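# Roll the vial in the right palm until its label faces up

## Task

The vial starts loose in the right hand, palm up, sitting in the fold between fingers and palm. Using only the right hand, roll it until its label points upward as in the goal picture, with no finger or thumb left in contact. The right hand includes its wrist camera, the camera's post and the arm's final link. The left arm and its hand must never touch the right hand. The task fails if the vial touches anything other than the right hand or leaves it. To finish, the vial must rest motionless for a moment on the palm, clear of the wrist, the camera and its post. The palm must face straight up, and no motor on either hand may read "moving" or "overload" or be building toward a shutdown; a motor that was off from the very start is ignored. Then declare the task done.

## Robot and tools

Robot: two arms, left_arm and right_arm. Each carries an identical right-handed hand; they are not mirror images. Each hand has index, middle and ring fingers plus a thumb, with 16 motors. This task uses right_arm only. Keep left_arm away from it.

Scene frame: the origin is on the table top between the arms. +z is up, +x points out over the table, and left_arm sits toward +y. The arm names do not refer to image sides.

Hand point frame: a point in front of the palm where a thumb-to-fingertip pinch would meet. +z runs along the straightened fingers toward the tips. +x runs across the palm away from the thumb. +y points out of the palm face, which is at y = -0.062 m. Knuckle hinges are at z = -0.017 m, and straight fingertips reach 0.139 m beyond that. A rigid mast on the palm side (x +0.05 to +0.10, z -0.16 to -0.11, out to y = +0.06 m) can hit things. Palm up means the hand point's +y axis points toward scene +z. Only the fingertip rubber caps grip well.

execute_actions(actions): actions is a list of actions. Each action is a list of up to 15 rows, and each row lasts one 1/30 s step. A short action repeats its last row until 15 steps are used. An empty list just returns state and images.

Each row is one flat list of 48 numbers in [-1, 1] covering both arms, even when only one arm moves. The first 24 are left_arm's and the next 24 are right_arm's, each in this order:
- dx, dy, dz, rx, ry, rz
- index_mcp, index_abd, index_pip, index_dip
- middle_mcp, middle_abd, middle_pip, middle_dip
- ring_mcp, ring_abd, ring_pip, ring_dip
- thumb_cmc, thumb_axl, thumb_mcp, thumb_ipl
- current_limit, speed
An optional 12 more numbers in [0, 1] set joint stiffness scales: left's 6 joints, then right's 6, in Joint positions order. Each scale stays until changed.

dx..rz are an offset, not a pose. They are measured from the hand point's pose at the start of the action, in the hand point's own axes. For the first action of a call, that start pose is the last one reported. Every row uses that same start, not the previous row. 1.0 equals 0.6 m of travel or 180 degrees. rx, ry, rz form a single rotation vector. Each step is clipped to within 100 mm and 16 degrees of the measured pose. Motion trails commands by about 0.17 s, and position has priority over orientation.

Finger numbers are absolute goal angles, spread linearly between each hinge's stops. Brackets give the angle at +1, the angle at -1, then the straight value:
- _mcp bends a finger at its knuckle toward the palm going toward -1 (-18, +128; +0.75).
- _abd swings the finger sideways away from the thumb (-60, +60; +0.00).
- _pip bends the middle joint (-29, +108; +0.58).
- _dip bends the tip joint (-21, +117; +0.70).
- thumb_cmc toward -1 brings the thumb from beside the palm round to its front (-20, +120; +0.71).
- thumb_axl rolls the thumb about its length (-27, +140; +0.68).
- thumb_mcp (-69, +109; +0.23) and thumb_ipl (-77, +108; +0.17) bend the thumb. With thumb_axl straight, they bend it toward +z. With thumb_axl at -0.40, they bend it in the direction thumb_cmc swings.

current_limit maps -1..+1 to 0..550 mA, with a minimum of 11 mA. Low values also slow the fingers and may be unable to lift them. speed sets the set-point rate to (speed+1)/2 of 5.9 rad/s. Both start at +0.4 and -0.6. A 0 in any hand slot is a real goal, not "no change". To leave a hand unchanged, send back its hand_goal, hand_current_limit and hand_speed.

move(target, speed, stop_force, blocking): target is one 48-number row. Its offsets count from the pose in the last result that showed one. Each hand point travels in a straight line, and both arms finish together, taking 0.5 to 10 s.
- speed: 0.002 to 0.5 m/s, default 0.25. Turning is capped at twice that value in rad/s.
- stop_force: 9 to 40 N, one value for both arms. An arm's path ends when its wrist sensor feels that much added resistance. It is not reliable when the hand rotates during the move.
- blocking=false returns after 0.5 s. Use wait or stop before sending further commands.
The result adds a move: line giving the ending (done, off_target, moving, held, contact, fault), the limits that acted (paced, held) and each hand point's distance to its target.

wait(seconds 0 to 10) runs the scene with commands held. stop() brakes a running move. zoom_image(camera, region [x0,y0,x1,y1], at most 504x504 px) enlarges part of cam_head_left (896x504), cam_head_right (896x504), cam_left_wrist or cam_right_wrist (504x504). show_instructions() shows the goal picture. finished_scene(scene) ends the current scene, and it cannot be undone.

Results report each arm's position in metres, quaternion wxyz and velocities in the scene frame. Wrist force and torque are given in end-effector axes; they are noisy, offset by up to about 4 N, and saturate near 50 N. Per-motor lists follow the motor order: hand_goal, hand_measured, hand_current_ma (positive means pushing toward -1) and hand_state (moving, goal, blocked, overload). "Hand target" lines show where each arm is currently being driven. "pose unreachable" means the clearance check altered or blocked that arm's command.

Avoid the following:
- Letting the vial fall, or letting it touch the mast, camera or wrist at the end.
- Arms touching each other.
- Joint torques at or above the load limits (139 N m for the big joints, 26 N m for the wrist joints), or any outside force of 150 N or more. Either stops the arm for 10 s and discards the rest of the call.
- A motor running at 495 mA or more for a cumulative 5 s, which shuts it off for 10 s.
- Motor temperatures reaching 85 °C. A warning appears from 70 °C.
- Knocking things off the table.
- Fast or forceful contacts.
Finger presses grow with how far the goal lies past the object. Brief external pushes on the vial may occur.

Each tool is called as a command line: name --argument value for each argument, lists and objects as JSON in quotes; but a table of rows of numbers goes row by row, as --pt "numbers of a row", without its own name.

## Session

execute_actions --actions '[]'

show_instructions

Scene clock: 0.00 s.
left_arm: end_effector_position=(+0.2747, +0.7111, +0.2310) hand_goal=(+0.754, +0.000, +0.576, +0.696, +0.754, +0.000, +0.576, +0.696, +0.754, +0.000, +0.576, +0.696, +0.714, +0.678, +0.226, +0.168) hand_measured=(+0.754, +0.000, +0.576, +0.696, +0.754, +0.000, +0.576, +0.696, +0.754, +0.000, +0.576, +0.696, +0.714, +0.678, +0.226, +0.168) hand_current_ma=(+0, +0, +0, +0, +0, +0, +0, +0, +0, +0, +0, +0, +0, +0, +0, +0) hand_state=(goal, goal, goal, goal, goal, goal, goal, goal, goal, goal, goal, goal, goal, goal, goal, goal) hand_current_limit=0.40 hand_speed=-0.60 end_effector_quat_wxyz=(+0.013, +0.912, +0.411, -0.011) end_effector_velocity=(+0.000, +0.000, +0.000) end_effector_angular_velocity=(+0.001, -0.001, -0.001) | right_arm: end_effector_position=(+0.4941, -0.0070, +0.4076) hand_goal=(+0.046, +0.000, -0.008, +0.280, +0.046, +0.000, -0.008, +0.280, +0.046, +0.000, -0.008, +0.280, -0.104, +0.266, +0.032, -0.018) hand_measured=(+0.062, +0.000, -0.006, +0.282, +0.062, +0.000, -0.006, +0.282, +0.062, +0.000, -0.006, +0.282, -0.090, +0.270, +0.034, -0.016) hand_current_ma=(+84, +0, +14, +12, +84, +0, +13, +12, +86, +0, +13, +14, +72, +27, +11, +11) hand_state=(goal, goal, goal, goal, goal, goal, goal, goal, goal, goal, goal, goal, goal, goal, goal, goal) hand_current_limit=0.40 hand_speed=-0.60 end_effector_quat_wxyz=(+0.298, +0.251, +0.649, +0.654) end_effector_velocity=(-0.000, -0.000, +0.000) end_effector_angular_velocity=(-0.000, -0.000, +0.000)
Joint positions: left_arm=[ 0.467 -1.711  2.029 -1.865 -1.594  1.242] | right_arm=[ 0.574 -1.161  2.2   -4.214 -1.3   -0.05 ]
Joint velocities: left_arm=[-0.    -0.    -0.    -0.001  0.001  0.001] | right_arm=[-0. -0.  0.  0.  0. -0.]
Wrist force (N, on the end effector, along its own x y z axes, offset not removed): no reading
Wrist torque (N m, same axes, about the end effector's origin, offset not removed): no reading
Hand target (left_arm): +0.275, +0.711, +0.231; +0.013, +0.912, +0.411, -0.011
Hand target (right_arm): +0.494, -0.007, +0.408; +0.298, +0.251, +0.649, +0.654
Joint stiffness scale: left_arm=[1. 1. 1. 1. 1. 1.] | right_arm=[1. 1. 1. 1. 1. 1.]

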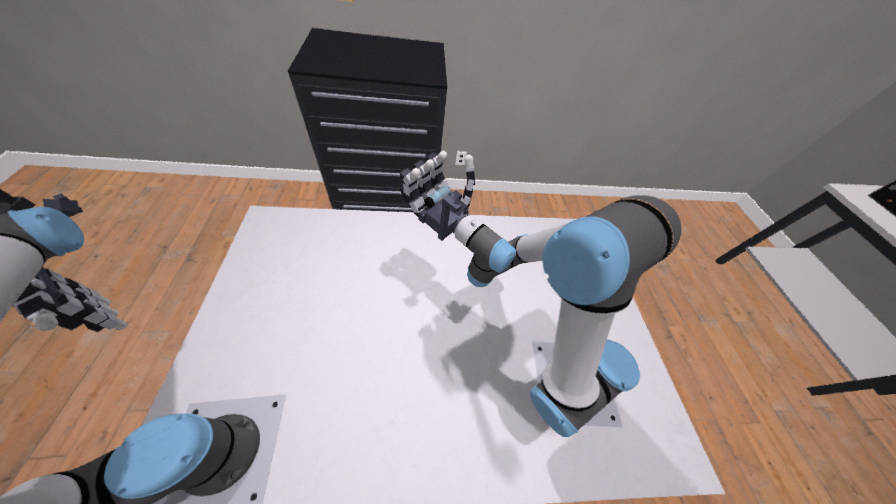

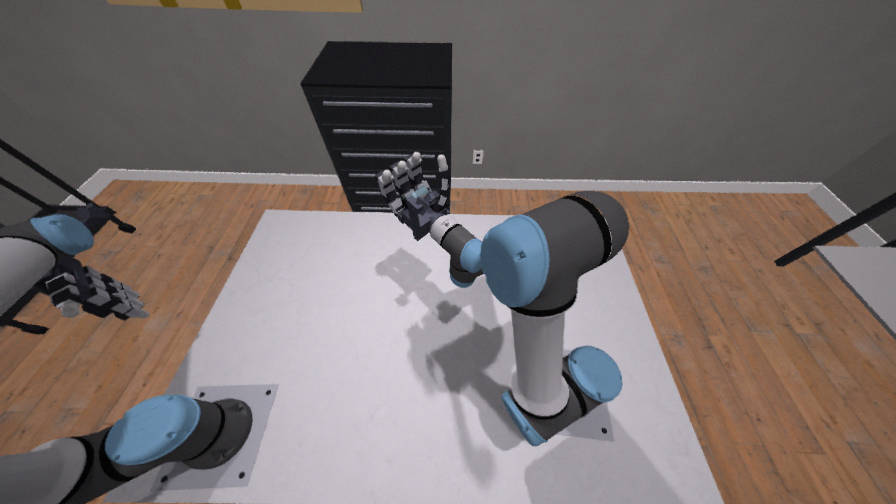

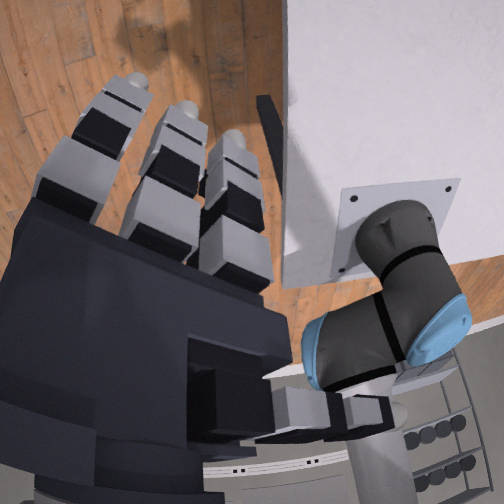

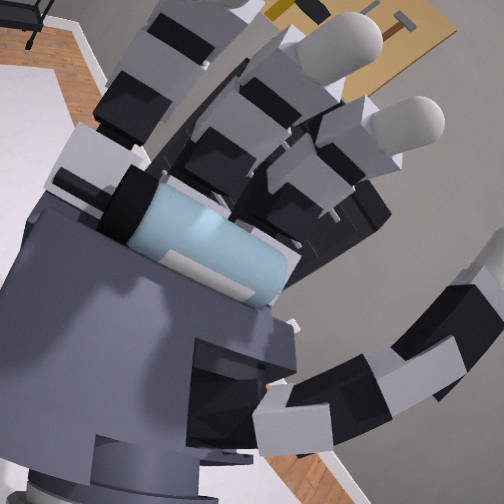

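Reference images for this scene: goal picture from the wrist camera place.

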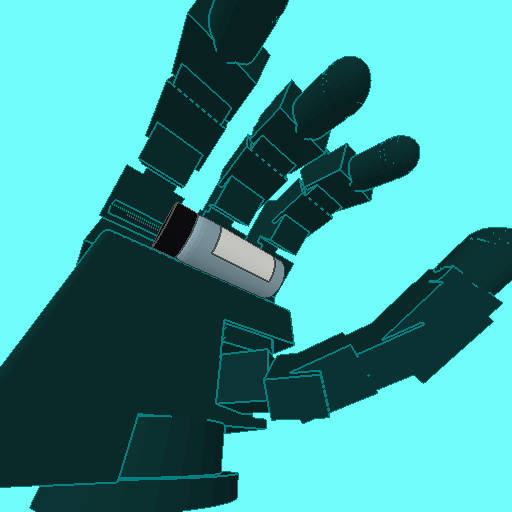

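Mirror: use index and ring as stops, abd 0. Two cycles.

execute_actions --actions '[[[0,0,0,0,0,0,0.754,0,0.576,0.696,0.754,0,0.576,0.696,0.754,0,0.576,0.696,0.714,0.678,0.226,0.168,0.4,-0.6,0,0,0,0,0,0,-0.2,0,-0.008,0.28,0.046,0,-0.9,0.1,-0.2,0,-0.008,0.28,-0.104,0.266,0.032,-0.018,0.4,-0.2]],[[0,0,0,0,0,0,0.754,0,0.576,0.696,0.754,0,0.576,0.696,0.754,0,0.576,0.696,0.714,0.678,0.226,0.168,0.4,-0.6,0,0,0,0,0,0,-0.2,0,-0.008,0.28,0.046,0,-0.9,-0.55,-0.2,0,-0.008,0.28,-0.104,0.266,0.032,-0.018,0.4,-0.4]],[[0,0,0,0,0,0,0.754,0,0.576,0.696,0.754,0,0.576,0.696,0.754,0,0.576,0.696,0.714,0.678,0.226,0.168,0.4,-0.6,0,0,0,0,0,0,-0.2,0,-0.008,0.28,0.45,0,-1,-0.65,-0.2,0,-0.008,0.28,-0.104,0.266,0.032,-0.018,0.4,-0.5]],[[0,0,0,0,0,0,0.754,0,0.576,0.696,0.754,0,0.576,0.696,0.754,0,0.576,0.696,0.714,0.678,0.226,0.168,0.4,-0.6,0,0,0,0,0,0,-0.2,0,-0.008,0.28,0.45,0,-0.9,0.1,-0.2,0,-0.008,0.28,-0.104,0.266,0.032,-0.018,0.4,-0.4]],[[0,0,0,0,0,0,0.754,0,0.576,0.696,0.754,0,0.576,0.696,0.754,0,0.576,0.696,0.714,0.678,0.226,0.168,0.4,-0.6,0,0,0,0,0,0,-0.2,0,-0.008,0.28,0.046,0,-0.9,0.1,-0.2,0,-0.008,0.28,-0.104,0.266,0.032,-0.018,0.4,-0.5]],[[0,0,0,0,0,0,0.754,0,0.576,0.696,0.754,0,0.576,0.696,0.754,0,0.576,0.696,0.714,0.678,0.226,0.168,0.4,-0.6,0,0,0,0,0,0,-0.2,0,-0.008,0.28,0.046,0,-0.9,-0.55,-0.2,0,-0.008,0.28,-0.104,0.266,0.032,-0.018,0.4,-0.4]],[[0,0,0,0,0,0,0.754,0,0.576,0.696,0.754,0,0.576,0.696,0.754,0,0.576,0.696,0.714,0.678,0.226,0.168,0.4,-0.6,0,0,0,0,0,0,-0.2,0,-0.008,0.28,0.45,0,-1,-0.65,-0.2,0,-0.008,0.28,-0.104,0.266,0.032,-0.018,0.4,-0.5]],[[0,0,0,0,0,0,0.754,0,0.576,0.696,0.754,0,0.576,0.696,0.754,0,0.576,0.696,0.714,0.678,0.226,0.168,0.4,-0.6,0,0,0,0,0,0,-0.2,0,-0.008,0.28,0.45,0,-0.9,0.1,-0.2,0,-0.008,0.28,-0.104,0.266,0.032,-0.018,0.4,-0.4]],[[0,0,0,0,0,0,0.754,0,0.576,0.696,0.754,0,0.576,0.696,0.754,0,0.576,0.696,0.714,0.678,0.226,0.168,0.4,-0.6,0,0,0,0,0,0,-0.2,0,-0.008,0.28,0.046,0,-0.4,0.1,-0.2,0,-0.008,0.28,-0.104,0.266,0.032,-0.018,0.4,-0.4]]]'

Scene clock: 11.10 s.
left_arm: end_effector_position=(+0.2747, +0.7111, +0.2310) hand_goal=(+0.754, +0.000, +0.576, +0.696, +0.754, +0.000, +0.576, +0.696, +0.754, +0.000, +0.576, +0.696, +0.714, +0.678, +0.226, +0.168) hand_measured=(+0.754, +0.000, +0.576, +0.696, +0.754, +0.000, +0.576, +0.696, +0.754, +0.000, +0.576, +0.696, +0.714, +0.678, +0.222, +0.168) hand_current_ma=(-5, +0, +4, +0, -5, +0, +4, +0, -5, +0, +4, +0, +1, -4, -25, -2) hand_state=(goal, goal, goal, goal, goal, goal, goal, goal, goal, goal, goal, goal, goal, goal, goal, goal) hand_current_limit=0.40 hand_speed=-0.60 end_effector_quat_wxyz=(+0.013, +0.912, +0.411, -0.011) end_effector_velocity=(+0.000, +0.000, +0.000) end_effector_angular_velocity=(+0.000, -0.001, +0.002) | right_arm: end_effector_position=(+0.4941, -0.0070, +0.4076) hand_goal=(-0.200, +0.000, -0.008, +0.280, +0.046, +0.000, -0.400, +0.100, -0.200, +0.000, -0.008, +0.280, -0.104, +0.266, +0.032, -0.018) hand_measured=(-0.190, +0.000, -0.006, +0.282, +0.070, +0.004, -0.436, +0.096, -0.190, +0.000, -0.006, +0.282, -0.090, +0.270, +0.034, -0.016) hand_current_ma=(+51, +0, +8, +11, +41, +15, -50, -20, +50, +0, +7, +13, +72, +27, +11, +11) hand_state=(goal, goal, goal, goal, moving, goal, moving, goal, goal, goal, goal, goal, goal, goal, goal, goal) hand_current_limit=0.40 hand_speed=-0.40 end_effector_quat_wxyz=(+0.298, +0.251, +0.649, +0.654) end_effector_velocity=(-0.000, -0.000, +0.000) end_effector_angular_velocity=(-0.001, -0.001, -0.000)
Joint positions: left_arm=[ 0.467 -1.711  2.029 -1.865 -1.594  1.242] | right_arm=[ 0.574 -1.161  2.2   -4.214 -1.3   -0.05 ]
Joint velocities: left_arm=[ 0.    -0.    -0.    -0.     0.    -0.001] | right_arm=[-0.    -0.     0.    -0.001  0.    -0.001]
Wrist force (N, on the end effector, along its own x y z axes, offset not removed): left_arm=[-1.5 -2.0 2.0] | right_arm=[4.3 -2.1 2.3]
Wrist torque (N m, same axes, about the end effector's origin, offset not removed): left_arm=[-0.39 0.08 0.05] | right_arm=[-0.69 -0.71 0.13]
Hand target (left_arm): +0.275, +0.711, +0.231; +0.013, +0.912, +0.411, -0.011
Hand target (right_arm): +0.494, -0.007, +0.408; +0.298, +0.251, +0.649, +0.654
Off the commanded pose (left_arm): 0.000 m, 0 deg.
Off the commanded pose (right_arm): 0.000 m, 0 deg.
Joint stiffness scale: left_arm=[1. 1. 1. 1. 1. 1.] | right_arm=[1. 1. 1. 1. 1. 1.]

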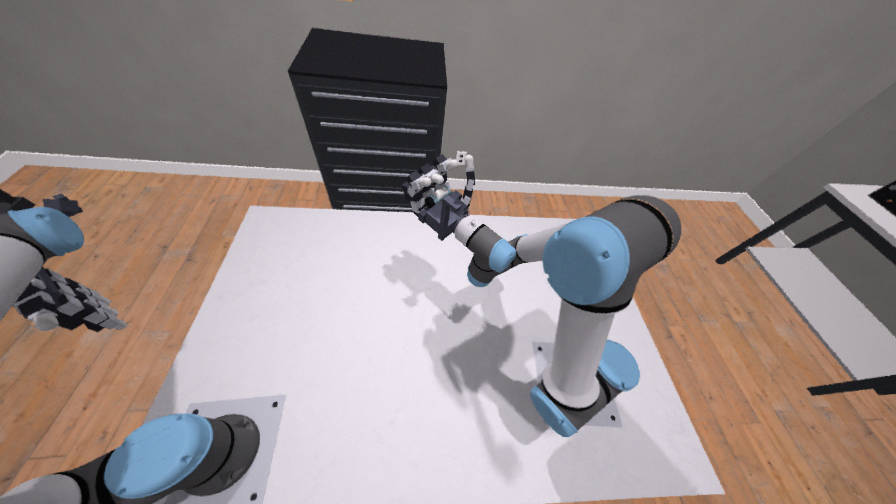

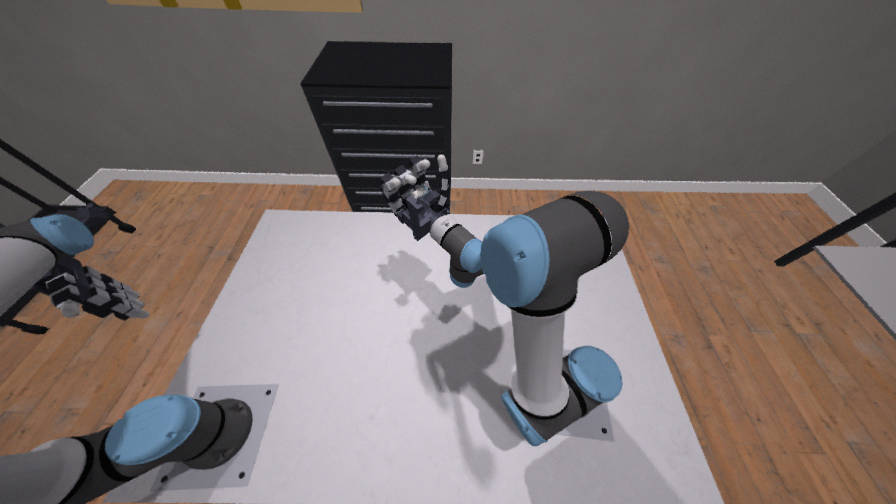

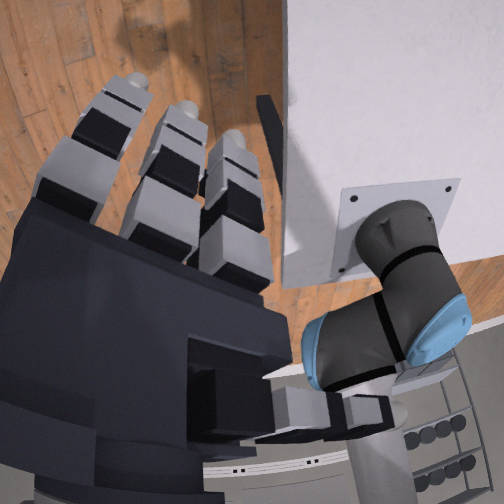

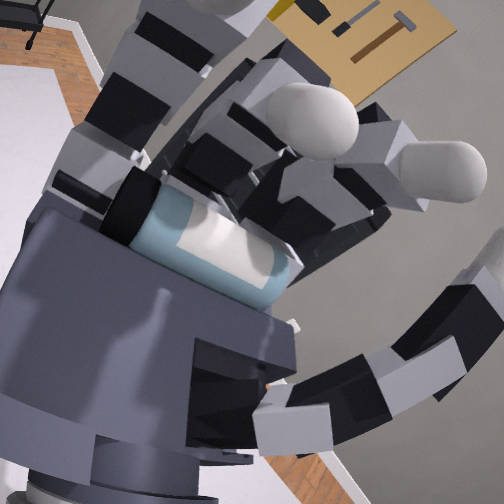

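move --target '[0,0,0,0,0,0,0.754,0,0.576,0.696,0.754,0,0.576,0.696,0.754,0,0.576,0.696,0.714,0.678,0.226,0.168,0.4,-0.6,0,0,0,0.008,0,0.019,0.1,0,-0.008,0.28,0.1,0,-0.008,0.28,0.1,0,-0.008,0.28,-0.104,0.266,0.032,-0.018,0.4,-0.6]' --speed 0.05

wait --seconds 1

zoom_image --camera "cam_right_wrist" --region '[80,120,330,370]'

Scene clock: 14.73 s.
left_arm: end_effector_position=(+0.2747, +0.7111, +0.2310) hand_goal=(+0.754, +0.000, +0.576, +0.696, +0.754, +0.000, +0.576, +0.696, +0.754, +0.000, +0.576, +0.696, +0.714, +0.678, +0.226, +0.168) hand_measured=(+0.754, +0.000, +0.576, +0.696, +0.754, +0.000, +0.576, +0.696, +0.754, +0.000, +0.576, +0.696, +0.714, +0.678, +0.222, +0.168) hand_current_ma=(-5, +0, +4, +0, -5, +0, +4, +0, -5, +0, +4, +0, +1, -4, -25, -2) hand_state=(goal, goal, goal, goal, goal, goal, goal, goal, goal, goal, goal, goal, goal, goal, goal, goal) hand_current_limit=0.40 hand_speed=-0.60 end_effector_quat_wxyz=(+0.013, +0.912, +0.411, -0.011) end_effector_velocity=(-0.000, -0.000, +0.000) end_effector_angular_velocity=(+0.000, +0.000, -0.000) | right_arm: end_effector_position=(+0.4954, -0.0071, +0.4082) hand_goal=(+0.100, +0.000, -0.008, +0.280, +0.100, +0.000, -0.008, +0.280, +0.100, +0.000, -0.008, +0.280, -0.104, +0.266, +0.032, -0.018) hand_measured=(+0.104, +0.000, -0.006, +0.282, +0.104, +0.004, -0.010, +0.278, +0.104, +0.000, -0.006, +0.282, -0.090, +0.270, +0.034, -0.016) hand_current_ma=(+25, +0, +7, +11, +25, +15, -14, -17, +25, +0, +6, +13, +72, +27, +11, +11) hand_state=(goal, goal, goal, goal, goal, goal, goal, goal, goal, goal, goal, goal, goal, goal, goal, goal) hand_current_limit=0.40 hand_speed=-0.60 end_effector_quat_wxyz=(+0.277, +0.272, +0.648, +0.655) end_effector_velocity=(+0.002, -0.000, -0.002) end_effector_angular_velocity=(+0.006, +0.022, -0.002)
Joint positions: left_arm=[ 0.467 -1.711  2.029 -1.865 -1.594  1.242] | right_arm=[ 0.584 -1.182  2.206 -4.176 -1.311 -0.   ]
Joint velocities: left_arm=[-0. -0.  0.  0.  0. -0.] | right_arm=[ 0.002 -0.004  0.002  0.014 -0.004  0.016]
Wrist force (N, on the end effector, along its own x y z axes, offset not removed): left_arm=[1.9 1.0 4.7] | right_arm=[1.1 -2.3 0.7]
Wrist torque (N m, same axes, about the end effector's origin, offset not removed): left_arm=[-0.33 -0.30 0.36] | right_arm=[-0.36 -0.12 -0.15]
Hand target (left_arm): +0.275, +0.711, +0.231; +0.013, +0.912, +0.411, -0.011
Hand target (right_arm): +0.494, -0.007, +0.408; +0.275, +0.274, +0.649, +0.654
Off the commanded pose (left_arm): 0.000 m, 0 deg.
Off the commanded pose (right_arm): 0.001 m, 0 deg.
Joint stiffness scale: left_arm=[1. 1. 1. 1. 1. 1.] | right_arm=[1. 1. 1. 1. 1. 1.]
move: done

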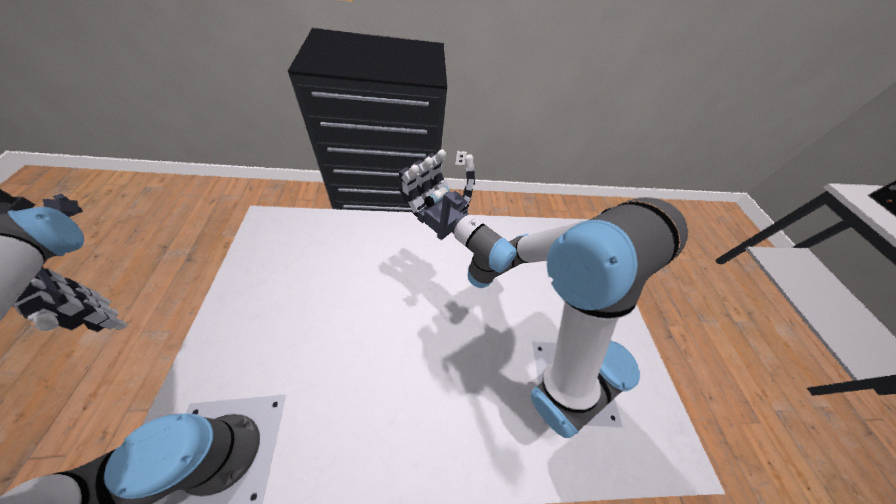

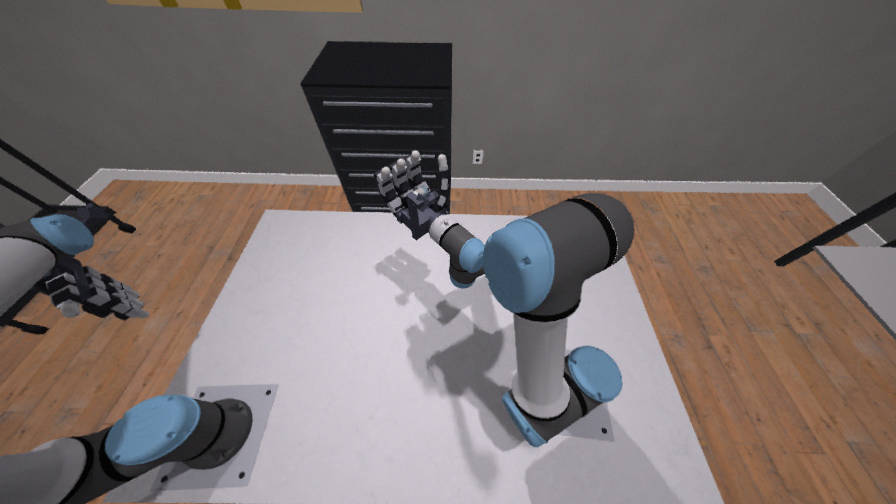

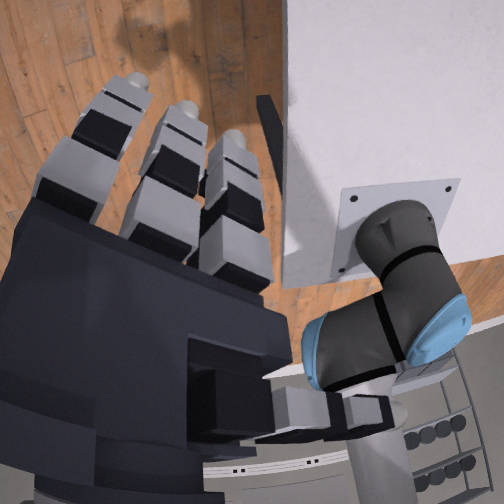

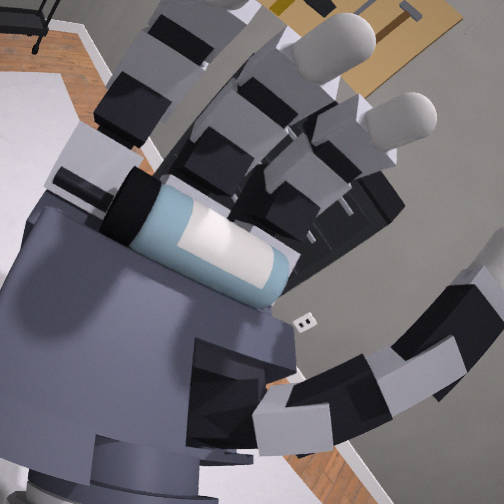

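Scene clock: 15.73 s.
left_arm: end_effector_position=(+0.2747, +0.7111, +0.2310) hand_goal=(+0.754, +0.000, +0.576, +0.696, +0.754, +0.000, +0.576, +0.696, +0.754, +0.000, +0.576, +0.696, +0.714, +0.678, +0.226, +0.168) hand_measured=(+0.754, +0.000, +0.576, +0.696, +0.754, +0.000, +0.576, +0.696, +0.754, +0.000, +0.576, +0.696, +0.714, +0.678, +0.222, +0.168) hand_current_ma=(-5, +0, +4, +0, -5, +0, +4, +0, -5, +0, +4, +0, +1, -4, -25, -2) hand_state=(goal, goal, goal, goal, goal, goal, goal, goal, goal, goal, goal, goal, goal, goal, goal, goal) hand_current_limit=0.40 hand_speed=-0.60 end_effector_quat_wxyz=(+0.013, +0.912, +0.411, -0.011) end_effector_velocity=(+0.000, +0.000, -0.001) end_effector_angular_velocity=(-0.000, -0.000, +0.001) | right_arm: end_effector_position=(+0.4957, -0.0072, +0.4078) hand_goal=(+0.100, +0.000, -0.008, +0.280, +0.100, +0.000, -0.008, +0.280, +0.100, +0.000, -0.008, +0.280, -0.104, +0.266, +0.032, -0.018) hand_measured=(+0.104, +0.000, -0.006, +0.282, +0.104, +0.004, -0.010, +0.278, +0.104, +0.000, -0.006, +0.282, -0.090, +0.270, +0.034, -0.016) hand_current_ma=(+25, +0, +7, +11, +25, +15, -14, -17, +25, +0, +6, +13, +72, +27, +11, +11) hand_state=(goal, goal, goal, goal, goal, goal, goal, goal, goal, goal, goal, goal, goal, goal, goal, goal) hand_current_limit=0.40 hand_speed=-0.60 end_effector_quat_wxyz=(+0.276, +0.273, +0.648, +0.654) end_effector_velocity=(+0.000, -0.000, -0.000) end_effector_angular_velocity=(-0.000, +0.000, -0.000)
Joint positions: left_arm=[ 0.467 -1.711  2.029 -1.865 -1.594  1.242] | right_arm=[ 0.584 -1.182  2.206 -4.175 -1.312  0.002]
Joint velocities: left_arm=[ 0.001  0.001  0.001 -0.002 -0.    -0.001] | right_arm=[-0.  0. -0.  0. -0. -0.]
Wrist force (N, on the end effector, along its own x y z axes, offset not removed): left_arm=[-2.0 3.8 -0.5] | right_arm=[2.1 -0.4 1.8]
Wrist torque (N m, same axes, about the end effector's origin, offset not removed): left_arm=[0.65 0.22 0.08] | right_arm=[-0.28 -0.42 0.03]
Hand target (left_arm): +0.275, +0.711, +0.231; +0.013, +0.912, +0.411, -0.011
Hand target (right_arm): +0.494, -0.007, +0.408; +0.275, +0.274, +0.649, +0.654
Off the commanded pose (left_arm): 0.000 m, 0 deg.
Off the commanded pose (right_arm): 0.002 m, 0 deg.
Joint stiffness scale: left_arm=[1. 1. 1. 1. 1. 1.] | right_arm=[1. 1. 1. 1. 1. 1.]
wait: 1.00 s; at rest by 0.17 s

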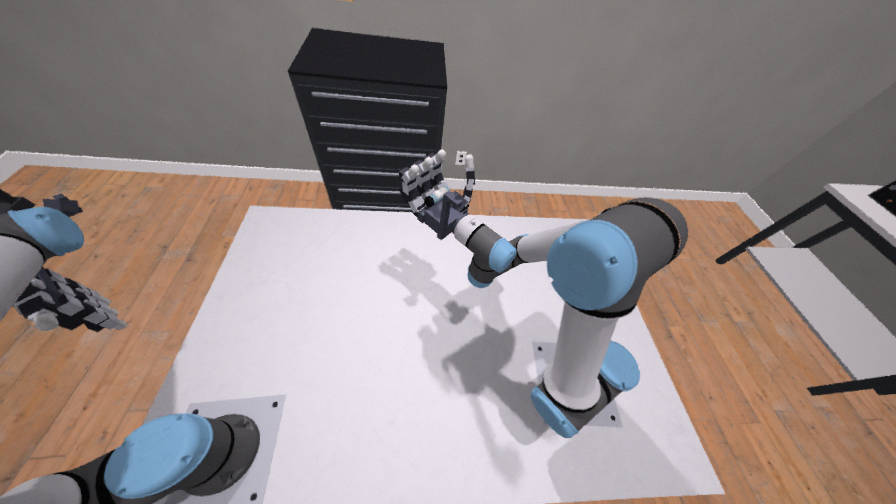

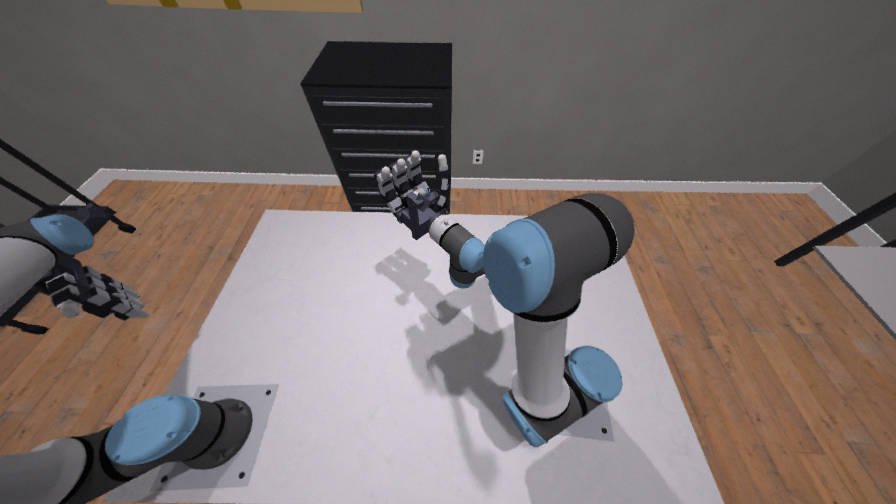

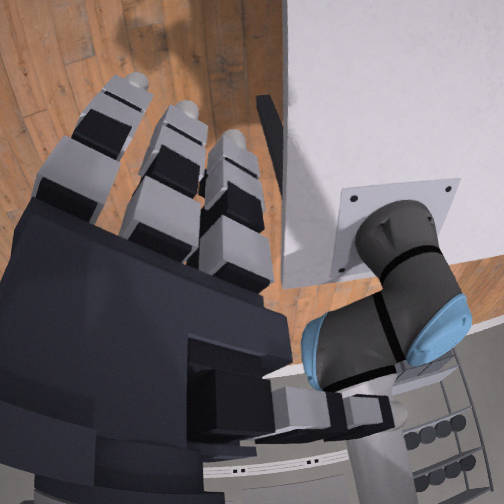

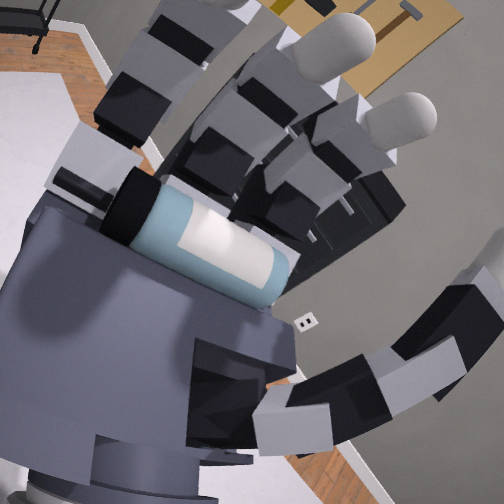

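Region (80, 120, 330, 370) of cam_right_wrist's 504x504 image, scaled by 2.016, with more detail than that image has.

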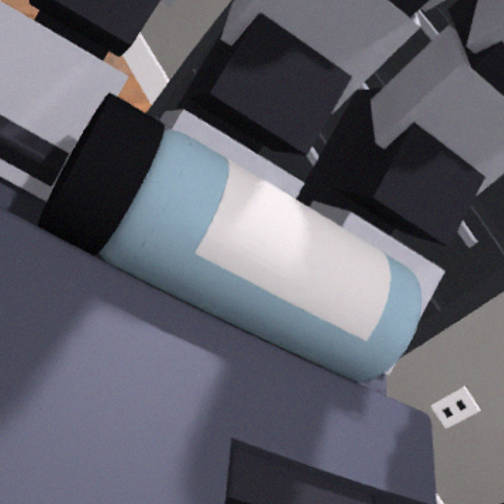

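finished_scene --scene 2

The scene is finished: the task was done.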